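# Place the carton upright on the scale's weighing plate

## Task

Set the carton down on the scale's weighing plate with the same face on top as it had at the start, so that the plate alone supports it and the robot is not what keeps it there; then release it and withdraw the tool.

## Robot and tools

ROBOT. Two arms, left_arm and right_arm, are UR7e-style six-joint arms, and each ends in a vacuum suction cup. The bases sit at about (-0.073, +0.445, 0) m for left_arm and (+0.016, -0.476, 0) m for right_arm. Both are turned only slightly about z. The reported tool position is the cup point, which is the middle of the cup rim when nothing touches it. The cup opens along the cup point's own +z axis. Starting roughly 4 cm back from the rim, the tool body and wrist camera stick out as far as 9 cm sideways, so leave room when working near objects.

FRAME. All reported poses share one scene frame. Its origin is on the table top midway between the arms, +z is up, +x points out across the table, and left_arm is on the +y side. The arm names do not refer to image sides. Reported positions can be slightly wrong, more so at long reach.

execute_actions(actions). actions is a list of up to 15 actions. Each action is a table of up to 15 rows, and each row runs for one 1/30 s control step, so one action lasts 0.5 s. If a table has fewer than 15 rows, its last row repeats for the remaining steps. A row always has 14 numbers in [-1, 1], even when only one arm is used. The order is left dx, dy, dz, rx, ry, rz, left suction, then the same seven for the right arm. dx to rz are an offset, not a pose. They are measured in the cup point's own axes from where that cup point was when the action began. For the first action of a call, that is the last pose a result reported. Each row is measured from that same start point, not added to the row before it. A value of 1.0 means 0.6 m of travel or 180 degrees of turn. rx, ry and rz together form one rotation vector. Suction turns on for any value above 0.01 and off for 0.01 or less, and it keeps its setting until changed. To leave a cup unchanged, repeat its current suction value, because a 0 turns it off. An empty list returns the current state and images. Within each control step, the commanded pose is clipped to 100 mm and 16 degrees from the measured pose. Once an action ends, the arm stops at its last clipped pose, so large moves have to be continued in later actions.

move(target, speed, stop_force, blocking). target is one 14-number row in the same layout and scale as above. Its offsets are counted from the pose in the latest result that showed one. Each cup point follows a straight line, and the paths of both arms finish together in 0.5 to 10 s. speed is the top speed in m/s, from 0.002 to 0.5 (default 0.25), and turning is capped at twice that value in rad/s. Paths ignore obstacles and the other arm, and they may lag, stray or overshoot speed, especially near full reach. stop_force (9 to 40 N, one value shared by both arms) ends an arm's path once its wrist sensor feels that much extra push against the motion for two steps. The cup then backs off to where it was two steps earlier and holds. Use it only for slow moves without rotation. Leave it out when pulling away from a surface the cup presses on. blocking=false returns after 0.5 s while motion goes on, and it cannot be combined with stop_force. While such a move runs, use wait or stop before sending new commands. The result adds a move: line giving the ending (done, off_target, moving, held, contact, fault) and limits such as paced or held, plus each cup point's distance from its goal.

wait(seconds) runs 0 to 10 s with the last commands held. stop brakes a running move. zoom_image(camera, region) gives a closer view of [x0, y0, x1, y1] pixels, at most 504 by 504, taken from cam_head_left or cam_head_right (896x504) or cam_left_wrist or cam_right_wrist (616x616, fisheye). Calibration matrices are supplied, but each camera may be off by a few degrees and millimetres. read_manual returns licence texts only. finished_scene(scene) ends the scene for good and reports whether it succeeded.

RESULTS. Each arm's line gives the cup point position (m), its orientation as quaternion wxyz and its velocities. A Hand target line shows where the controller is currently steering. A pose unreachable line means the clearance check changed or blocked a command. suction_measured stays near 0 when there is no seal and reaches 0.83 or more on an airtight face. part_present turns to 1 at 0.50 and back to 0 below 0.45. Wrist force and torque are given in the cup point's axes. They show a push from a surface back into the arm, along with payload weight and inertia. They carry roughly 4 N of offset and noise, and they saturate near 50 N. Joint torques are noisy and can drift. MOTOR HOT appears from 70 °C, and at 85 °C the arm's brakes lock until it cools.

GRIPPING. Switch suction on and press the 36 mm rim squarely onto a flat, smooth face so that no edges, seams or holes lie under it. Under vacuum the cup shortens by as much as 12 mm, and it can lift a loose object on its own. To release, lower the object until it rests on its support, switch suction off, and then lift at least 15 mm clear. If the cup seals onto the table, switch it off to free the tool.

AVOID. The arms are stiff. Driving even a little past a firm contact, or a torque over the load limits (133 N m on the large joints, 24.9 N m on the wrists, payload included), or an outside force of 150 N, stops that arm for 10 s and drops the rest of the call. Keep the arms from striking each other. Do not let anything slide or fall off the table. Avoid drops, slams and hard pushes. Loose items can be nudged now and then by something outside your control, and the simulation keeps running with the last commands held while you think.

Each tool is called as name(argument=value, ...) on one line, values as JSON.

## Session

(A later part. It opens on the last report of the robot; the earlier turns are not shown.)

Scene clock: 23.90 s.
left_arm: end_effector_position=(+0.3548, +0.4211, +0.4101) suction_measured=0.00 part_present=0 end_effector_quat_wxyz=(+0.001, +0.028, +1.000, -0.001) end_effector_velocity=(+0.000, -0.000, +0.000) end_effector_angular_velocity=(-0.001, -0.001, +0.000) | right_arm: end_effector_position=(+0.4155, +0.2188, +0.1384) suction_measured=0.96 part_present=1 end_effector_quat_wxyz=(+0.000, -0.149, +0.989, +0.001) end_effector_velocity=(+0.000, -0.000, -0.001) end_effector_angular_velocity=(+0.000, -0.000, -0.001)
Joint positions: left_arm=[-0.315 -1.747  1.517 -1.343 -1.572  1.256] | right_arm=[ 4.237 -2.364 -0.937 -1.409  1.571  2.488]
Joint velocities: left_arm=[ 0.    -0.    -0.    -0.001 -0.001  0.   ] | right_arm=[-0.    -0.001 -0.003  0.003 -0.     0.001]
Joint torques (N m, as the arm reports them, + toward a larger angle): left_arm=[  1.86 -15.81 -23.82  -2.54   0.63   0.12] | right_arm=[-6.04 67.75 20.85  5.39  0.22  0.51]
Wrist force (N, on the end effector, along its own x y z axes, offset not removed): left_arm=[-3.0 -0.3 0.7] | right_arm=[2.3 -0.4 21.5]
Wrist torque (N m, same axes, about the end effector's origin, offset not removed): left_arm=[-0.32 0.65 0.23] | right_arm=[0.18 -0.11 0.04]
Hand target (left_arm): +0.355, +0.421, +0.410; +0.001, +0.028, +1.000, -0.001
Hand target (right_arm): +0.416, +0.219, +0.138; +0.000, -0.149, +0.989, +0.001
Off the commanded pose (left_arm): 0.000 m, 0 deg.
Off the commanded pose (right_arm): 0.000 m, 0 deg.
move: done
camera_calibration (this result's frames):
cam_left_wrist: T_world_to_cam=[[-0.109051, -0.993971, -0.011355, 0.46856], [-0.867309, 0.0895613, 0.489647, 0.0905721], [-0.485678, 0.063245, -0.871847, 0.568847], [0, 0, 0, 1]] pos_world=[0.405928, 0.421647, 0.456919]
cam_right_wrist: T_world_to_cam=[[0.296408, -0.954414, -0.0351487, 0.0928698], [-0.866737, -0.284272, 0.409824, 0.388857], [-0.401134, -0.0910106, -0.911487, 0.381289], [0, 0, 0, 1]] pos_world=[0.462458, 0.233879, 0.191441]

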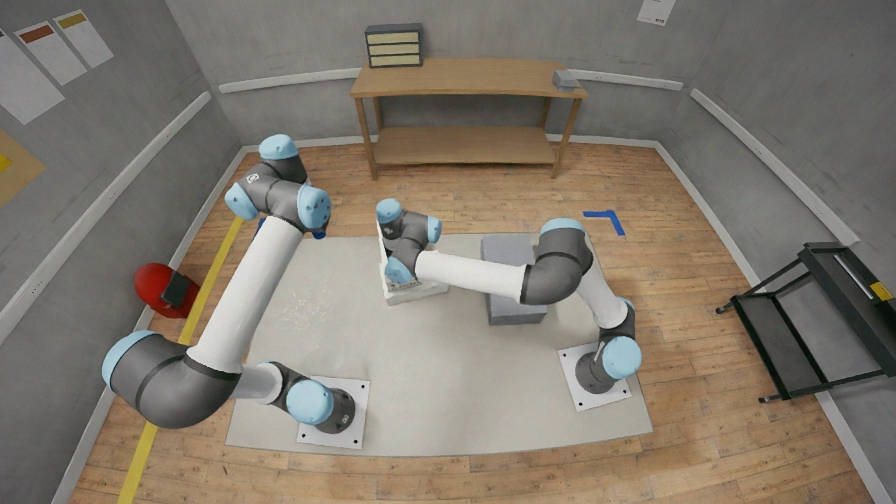

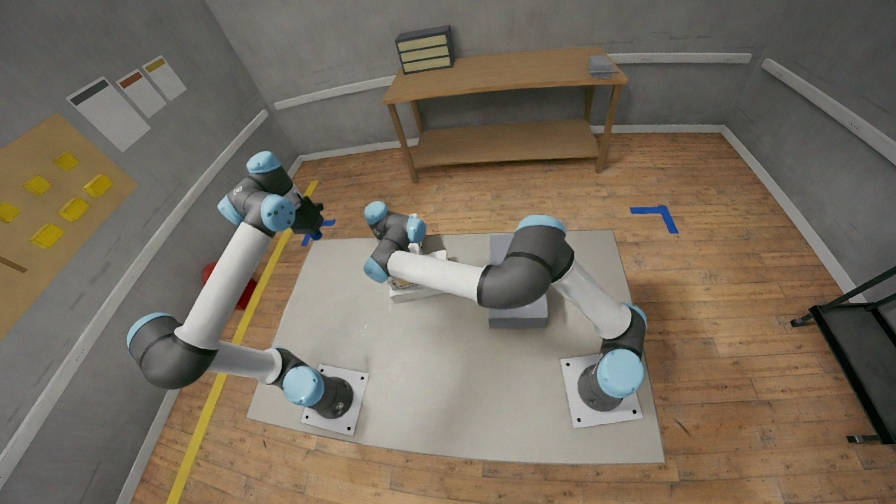

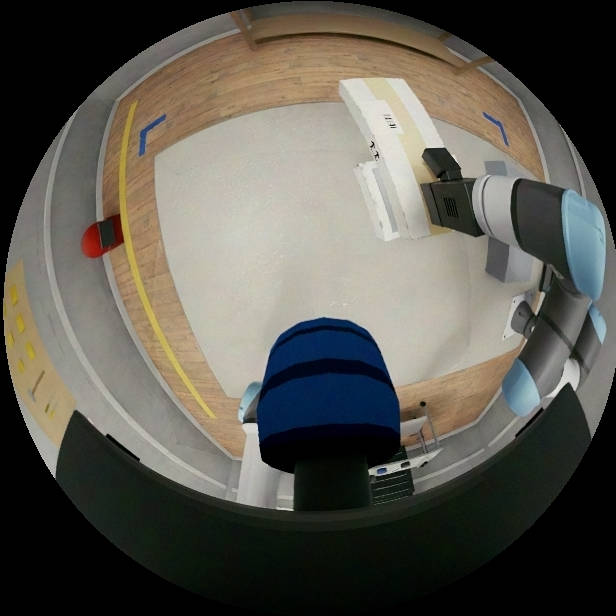

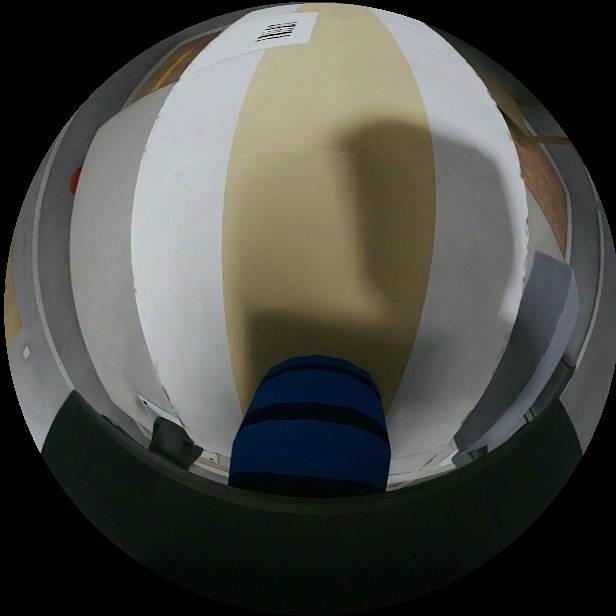

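move(target=[0,0,0,0,0,0,0,0,0,0.03,0,0,0,1], speed=0.006, stop_force=10)

Scene clock: 26.33 s.
left_arm: end_effector_position=(+0.3548, +0.4211, +0.4101) suction_measured=0.00 part_present=0 end_effector_quat_wxyz=(+0.001, +0.028, +1.000, -0.001) end_effector_velocity=(+0.000, -0.000, +0.000) end_effector_angular_velocity=(+0.000, -0.001, +0.000) | right_arm: end_effector_position=(+0.4155, +0.2187, +0.1270) suction_measured=0.96 part_present=1 end_effector_quat_wxyz=(+0.000, -0.149, +0.989, +0.001) end_effector_velocity=(-0.000, +0.000, +0.001) end_effector_angular_velocity=(-0.001, +0.000, +0.000)
Joint positions: left_arm=[-0.315 -1.747  1.517 -1.343 -1.572  1.256] | right_arm=[ 4.237 -2.369 -0.956 -1.384  1.571  2.488]
Joint velocities: left_arm=[-0.     0.    -0.001 -0.     0.    -0.001] | right_arm=[ 0.001 -0.     0.004 -0.005 -0.     0.   ]
Joint torques (N m, as the arm reports them, + toward a larger angle): left_arm=[  1.75 -15.47 -23.45  -2.41   0.46   0.13] | right_arm=[-6.73 63.2  36.35  1.92  0.27  0.09]
Wrist force (N, on the end effector, along its own x y z axes, offset not removed): left_arm=[-1.5 -0.2 -1.3] | right_arm=[4.2 -4.0 -2.5]
Wrist torque (N m, same axes, about the end effector's origin, offset not removed): left_arm=[-0.15 0.25 0.04] | right_arm=[0.10 -0.22 0.23]
Hand target (left_arm): +0.355, +0.421, +0.410; +0.001, +0.028, +1.000, -0.001
Hand target (right_arm): +0.416, +0.219, +0.127; +0.000, -0.149, +0.989, +0.001
Off the commanded pose (left_arm): 0.000 m, 0 deg.
Off the commanded pose (right_arm): 0.007 m, 0 deg.
move: contact (right_arm)
camera_calibration (this result's frames):
cam_left_wrist: T_world_to_cam=[[-0.109052, -0.993971, -0.0113548, 0.46856], [-0.867309, 0.0895615, 0.489647, 0.090572], [-0.485678, 0.0632449, -0.871847, 0.568847], [0, 0, 0, 1]] pos_world=[0.405928, 0.421647, 0.456919]
cam_right_wrist: T_world_to_cam=[[0.296407, -0.954418, -0.0350562, 0.0924321], [-0.866721, -0.284227, 0.409891, 0.39347], [-0.401171, -0.0911104, -0.911461, 0.370956], [0, 0, 0, 1]] pos_world=[0.462448, 0.233851, 0.180072]

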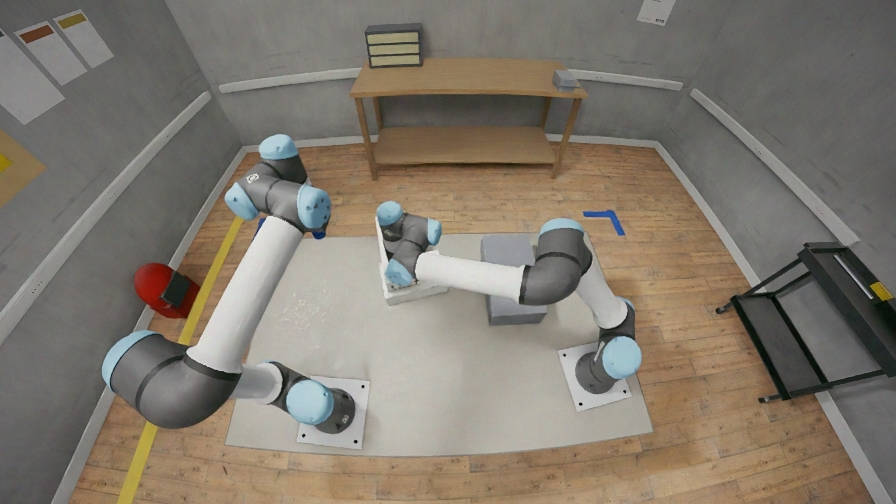

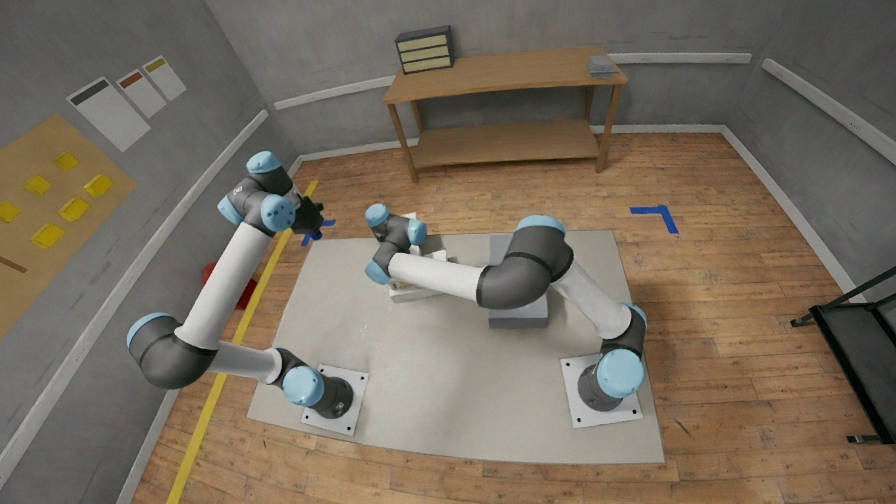

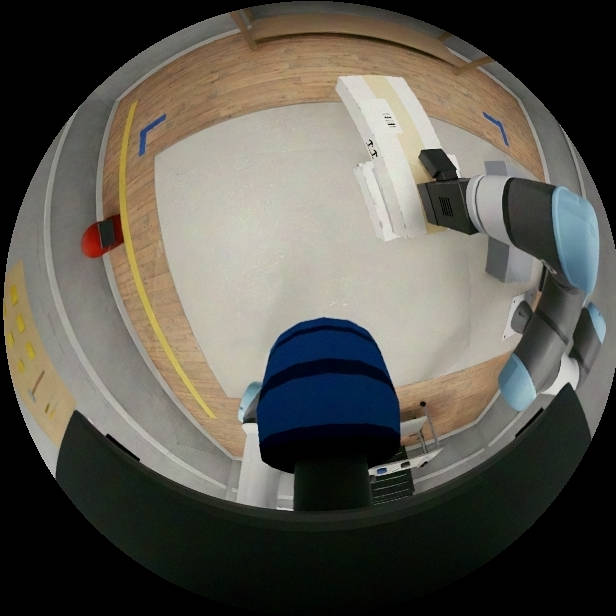

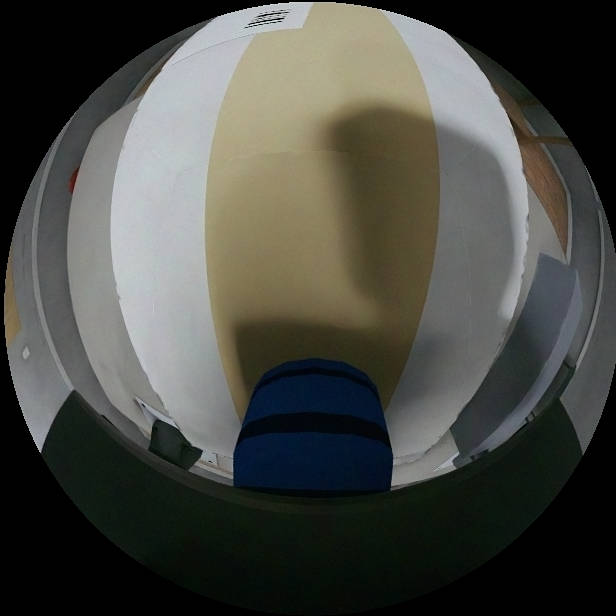

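Resting flat. Release, then lift and retreat.

execute_actions(actions=[[[0,0,0,0,0,0,0,0,0,0,0,0,0,0]]])

move(target=[0,0,0,0,0,0,0,0,0,-0.06,0,0,0,0], speed=0.08)

move(target=[0,0,0,0,0,0,0,0.1,-0.35,-0.15,0,0,0,0], speed=0.3)

Scene clock: 27.03 s.
left_arm: end_effector_position=(+0.3548, +0.4211, +0.4101) suction_measured=0.00 part_present=0 end_effector_quat_wxyz=(+0.001, +0.028, +1.000, -0.001) end_effector_velocity=(-0.000, +0.000, +0.000) end_effector_angular_velocity=(+0.000, -0.000, -0.000) | right_arm: end_effector_position=(+0.4155, +0.2187, +0.1271) suction_measured=0.00 part_present=0 end_effector_quat_wxyz=(+0.000, -0.149, +0.989, +0.001) end_effector_velocity=(-0.000, -0.000, -0.001) end_effector_angular_velocity=(-0.001, +0.000, -0.000)
Joint positions: left_arm=[-0.315 -1.747  1.517 -1.343 -1.572  1.256] | right_arm=[ 4.237 -2.369 -0.956 -1.384  1.571  2.488]
Joint velocities: left_arm=[-0. -0.  0.  0.  0.  0.] | right_arm=[ 0.    -0.001 -0.001  0.    -0.     0.001]
Joint torques (N m, as the arm reports them, + toward a larger angle): left_arm=[  1.29 -16.71 -23.22  -2.33   0.71  -0.09] | right_arm=[-7.1  38.4   3.16  2.23  0.25  0.13]
Wrist force (N, on the end effector, along its own x y z axes, offset not removed): left_arm=[-2.8 -0.6 -4.9] | right_arm=[1.5 -2.1 -16.3]
Wrist torque (N m, same axes, about the end effector's origin, offset not removed): left_arm=[-0.02 0.21 0.05] | right_arm=[0.09 -0.05 0.06]
Hand target (left_arm): +0.355, +0.421, +0.410; +0.001, +0.028, +1.000, -0.001
Hand target (right_arm): +0.416, +0.219, +0.127; +0.000, -0.149, +0.989, +0.001
Off the commanded pose (left_arm): 0.000 m, 0 deg.
Off the commanded pose (right_arm): 0.000 m, 0 deg.
camera_calibration (this result's frames):
cam_left_wrist: T_world_to_cam=[[-0.109052, -0.993971, -0.0113549, 0.46856], [-0.867309, 0.0895613, 0.489648, 0.090572], [-0.485679, 0.063245, -0.871847, 0.568847], [0, 0, 0, 1]] pos_world=[0.405928, 0.421647, 0.456919]
cam_right_wrist: T_world_to_cam=[[0.296409, -0.954411, -0.0352205, 0.0924753], [-0.86675, -0.284306, 0.409773, 0.393469], [-0.401105, -0.0909331, -0.911507, 0.371034], [0, 0, 0, 1]] pos_world=[0.462453, 0.233864, 0.180224]

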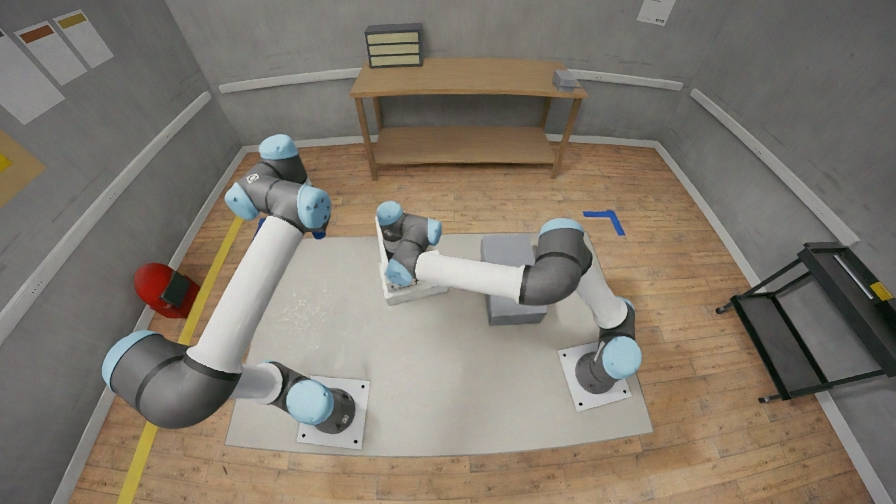

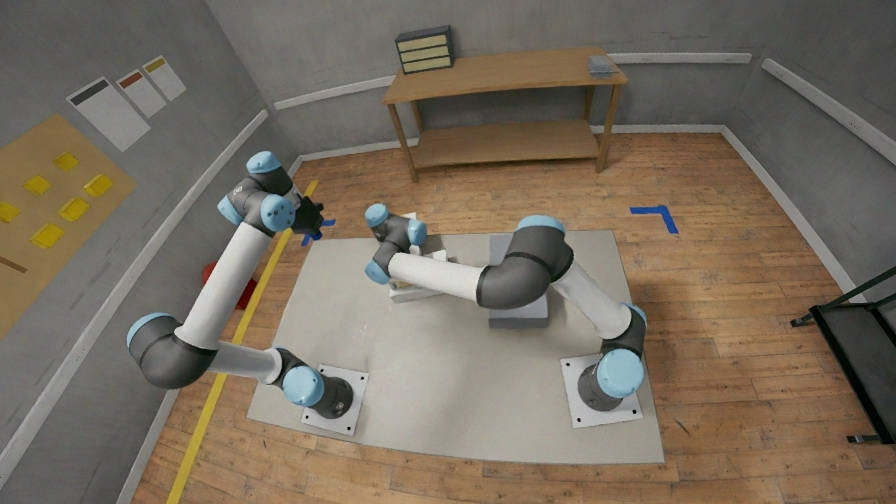

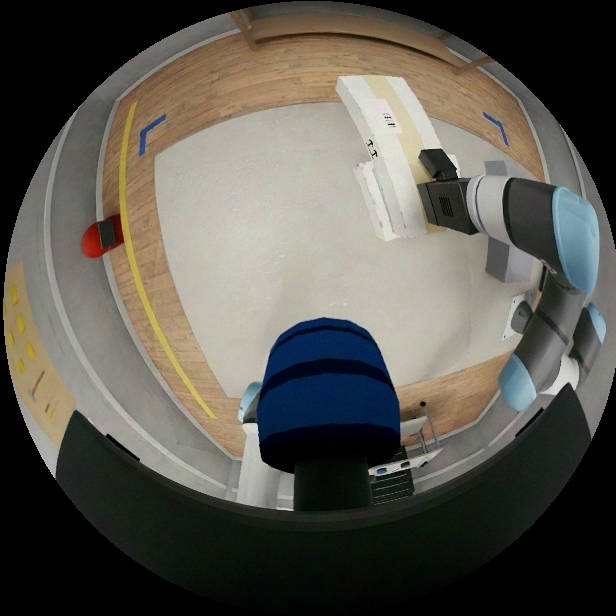

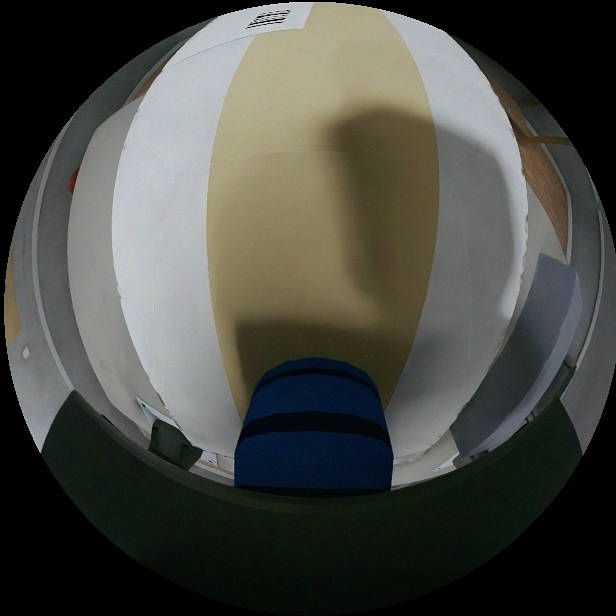

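Scene clock: 27.90 s.
left_arm: end_effector_position=(+0.3548, +0.4211, +0.4101) suction_measured=0.00 part_present=0 end_effector_quat_wxyz=(+0.001, +0.028, +1.000, -0.001) end_effector_velocity=(-0.000, -0.000, +0.000) end_effector_angular_velocity=(-0.001, +0.001, +0.001) | right_arm: end_effector_position=(+0.4155, +0.2187, +0.1630) suction_measured=0.00 part_present=0 end_effector_quat_wxyz=(+0.000, -0.149, +0.989, +0.001) end_effector_velocity=(-0.000, +0.000, +0.002) end_effector_angular_velocity=(-0.001, +0.000, +0.002)
Joint positions: left_arm=[-0.315 -1.747  1.517 -1.343 -1.572  1.256] | right_arm=[ 4.237 -2.354 -0.891 -1.465  1.571  2.488]
Joint velocities: left_arm=[ 0.    -0.     0.     0.    -0.002 -0.001] | right_arm=[ 0.001  0.     0.004 -0.005  0.    -0.001]
Joint torques (N m, as the arm reports them, + toward a larger angle): left_arm=[  1.52 -16.69 -22.01  -2.49   0.49   0.05] | right_arm=[-4.95 66.51 35.84  1.28 -1.12  1.  ]
Wrist force (N, on the end effector, along its own x y z axes, offset not removed): left_arm=[-2.2 0.7 -1.2] | right_arm=[0.9 -0.5 0.8]
Wrist torque (N m, same axes, about the end effector's origin, offset not removed): left_arm=[-0.08 0.20 0.15] | right_arm=[0.02 -0.02 0.13]
Hand target (left_arm): +0.355, +0.421, +0.410; +0.001, +0.028, +1.000, -0.001
Hand target (right_arm): +0.416, +0.219, +0.163; +0.000, -0.149, +0.989, +0.001
Off the commanded pose (left_arm): 0.000 m, 0 deg.
Off the commanded pose (right_arm): 0.000 m, 0 deg.
move: done
camera_calibration (this result's frames):
cam_left_wrist: T_world_to_cam=[[-0.109052, -0.993971, -0.0113551, 0.468561], [-0.867309, 0.0895614, 0.489647, 0.090572], [-0.485678, 0.0632453, -0.871847, 0.568847], [0, 0, 0, 1]] pos_world=[0.405928, 0.421647, 0.456919]
cam_right_wrist: T_world_to_cam=[[0.29641, -0.954411, -0.0352369, 0.0937016], [-0.866753, -0.284314, 0.409761, 0.378757], [-0.401099, -0.0909154, -0.911512, 0.403691], [0, 0, 0, 1]] pos_world=[0.462435, 0.233818, 0.216071]

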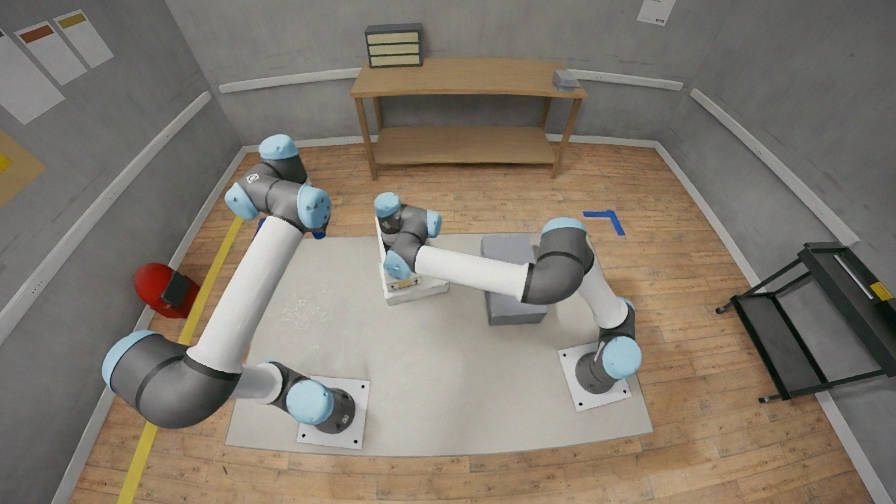

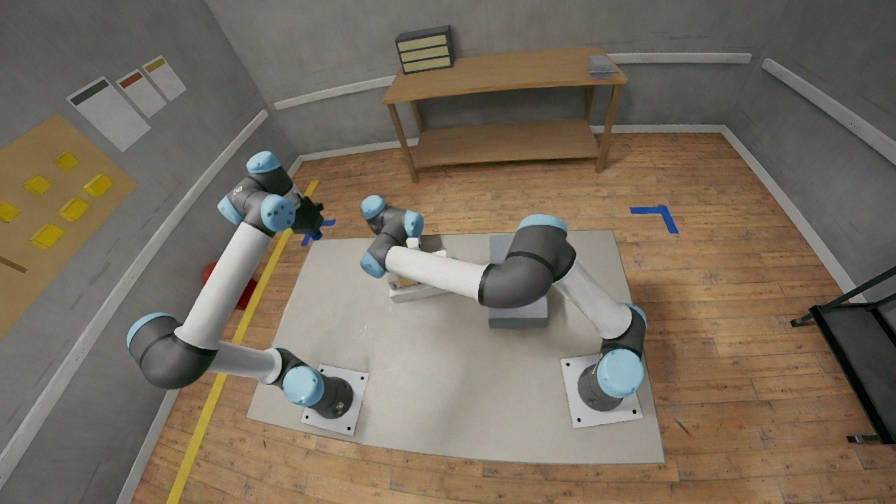

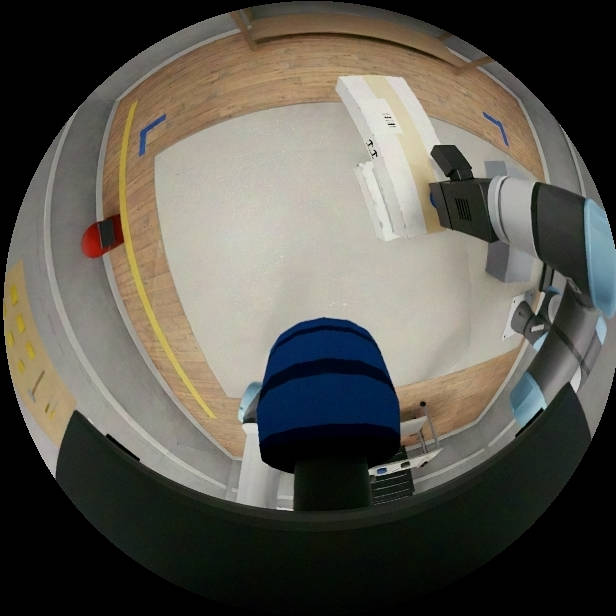

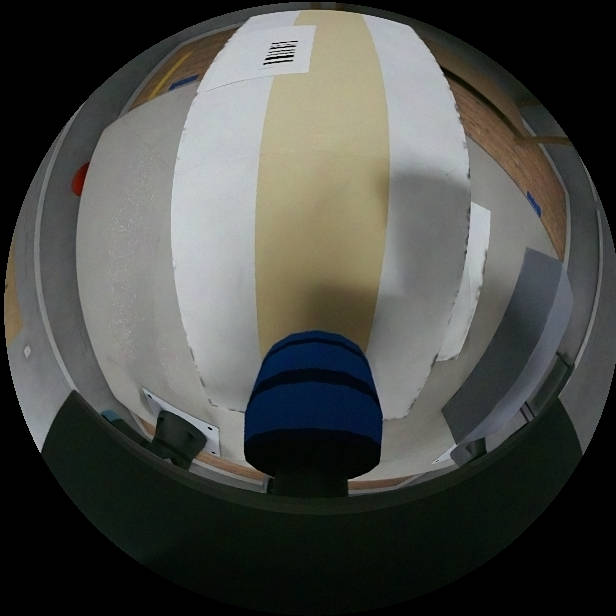

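Scene clock: 29.30 s.
left_arm: end_effector_position=(+0.3548, +0.4211, +0.4101) suction_measured=0.00 part_present=0 end_effector_quat_wxyz=(+0.001, +0.028, +1.000, -0.001) end_effector_velocity=(-0.000, +0.000, +0.000) end_effector_angular_velocity=(-0.000, -0.000, +0.001) | right_arm: end_effector_position=(+0.4200, +0.0004, +0.2528) suction_measured=0.00 part_present=0 end_effector_quat_wxyz=(+0.001, -0.149, +0.989, +0.001) end_effector_velocity=(-0.000, -0.001, +0.001) end_effector_angular_velocity=(+0.001, -0.000, +0.002)
Joint positions: left_arm=[-0.315 -1.747  1.517 -1.343 -1.572  1.256] | right_arm=[ 4.104 -1.861 -1.425 -1.423  1.571  2.355]
Joint velocities: left_arm=[ 0. -0. -0.  0.  0. -0.] | right_arm=[-0.001  0.004 -0.002 -0.     0.    -0.003]
Joint torques (N m, as the arm reports them, + toward a larger angle): left_arm=[  1.28 -15.96 -22.21  -2.35   0.57  -0.06] | right_arm=[-9.6  46.51 10.57  1.08 -2.13 -1.52]
Wrist force (N, on the end effector, along its own x y z axes, offset not removed): left_arm=[-3.0 0.6 0.6] | right_arm=[-0.3 1.3 1.0]
Wrist torque (N m, same axes, about the end effector's origin, offset not removed): left_arm=[0.04 0.34 0.16] | right_arm=[0.27 0.22 0.04]
Hand target (left_arm): +0.355, +0.421, +0.410; +0.001, +0.028, +1.000, -0.001
Hand target (right_arm): +0.420, +0.000, +0.253; +0.001, -0.149, +0.989, +0.001
Off the commanded pose (left_arm): 0.000 m, 0 deg.
Off the commanded pose (right_arm): 0.001 m, 0 deg.
move: done
camera_calibration (this result's frames):
cam_left_wrist: T_world_to_cam=[[-0.109052, -0.993971, -0.0113549, 0.46856], [-0.867308, 0.0895613, 0.489648, 0.0905719], [-0.485679, 0.063245, -0.871846, 0.568847], [0, 0, 0, 1]] pos_world=[0.405928, 0.421647, 0.456919]
cam_right_wrist: T_world_to_cam=[[0.296419, -0.954414, -0.0350733, -0.112828], [-0.866848, -0.284275, 0.409587, 0.28388], [-0.400886, -0.0910064, -0.911596, 0.467428], [0, 0, 0, 1]] pos_world=[0.466911, 0.0155539, 0.305875]

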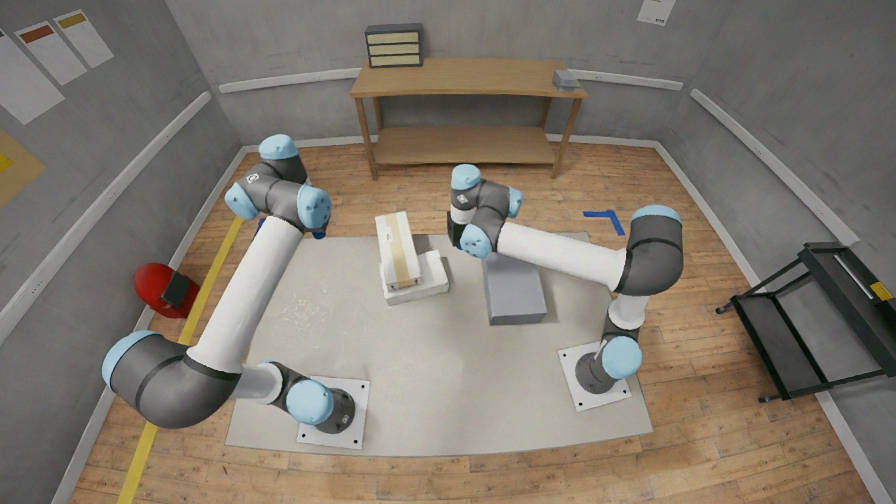

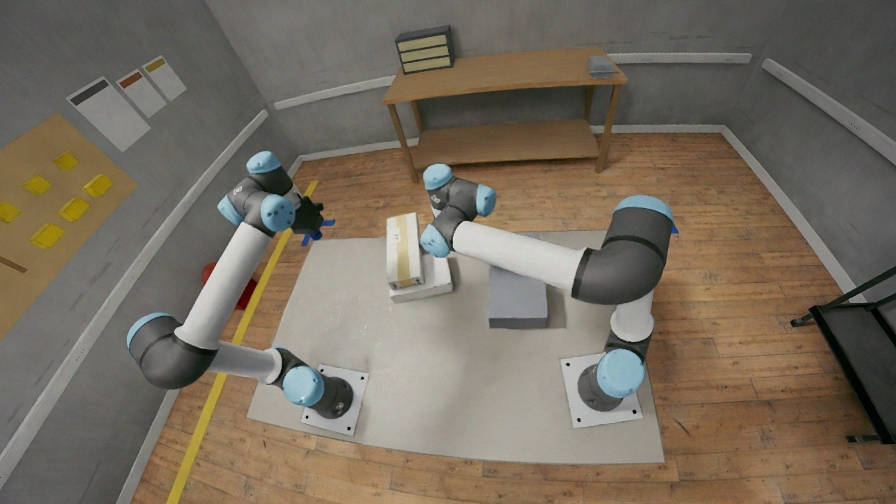

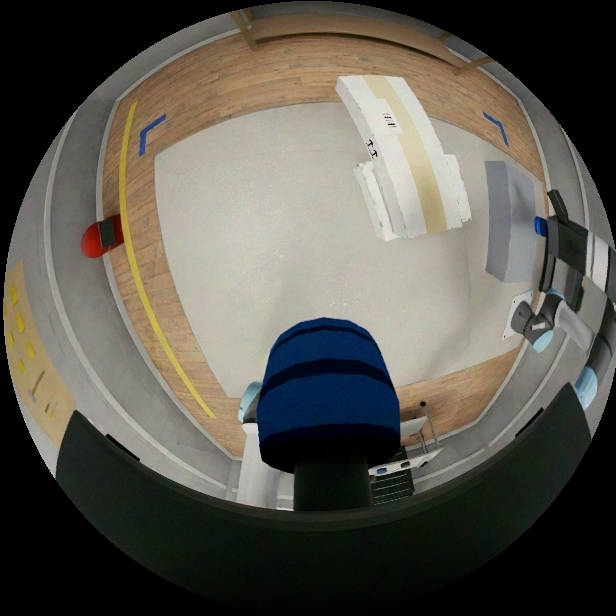

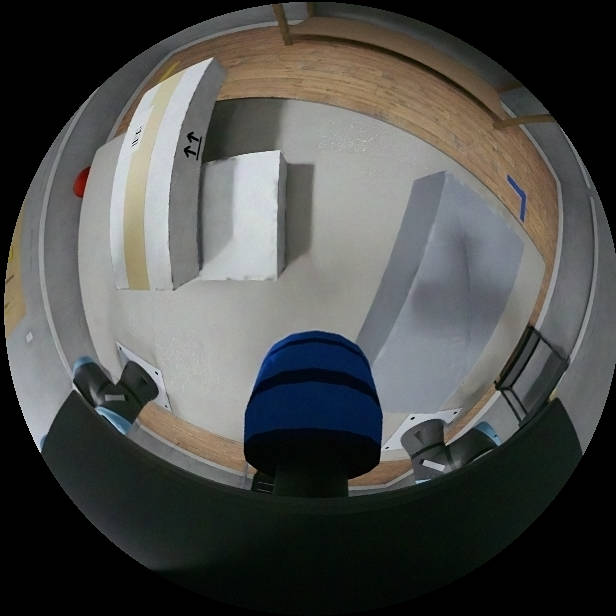

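finished_scene(scene=1)

The scene is finished: the task was done.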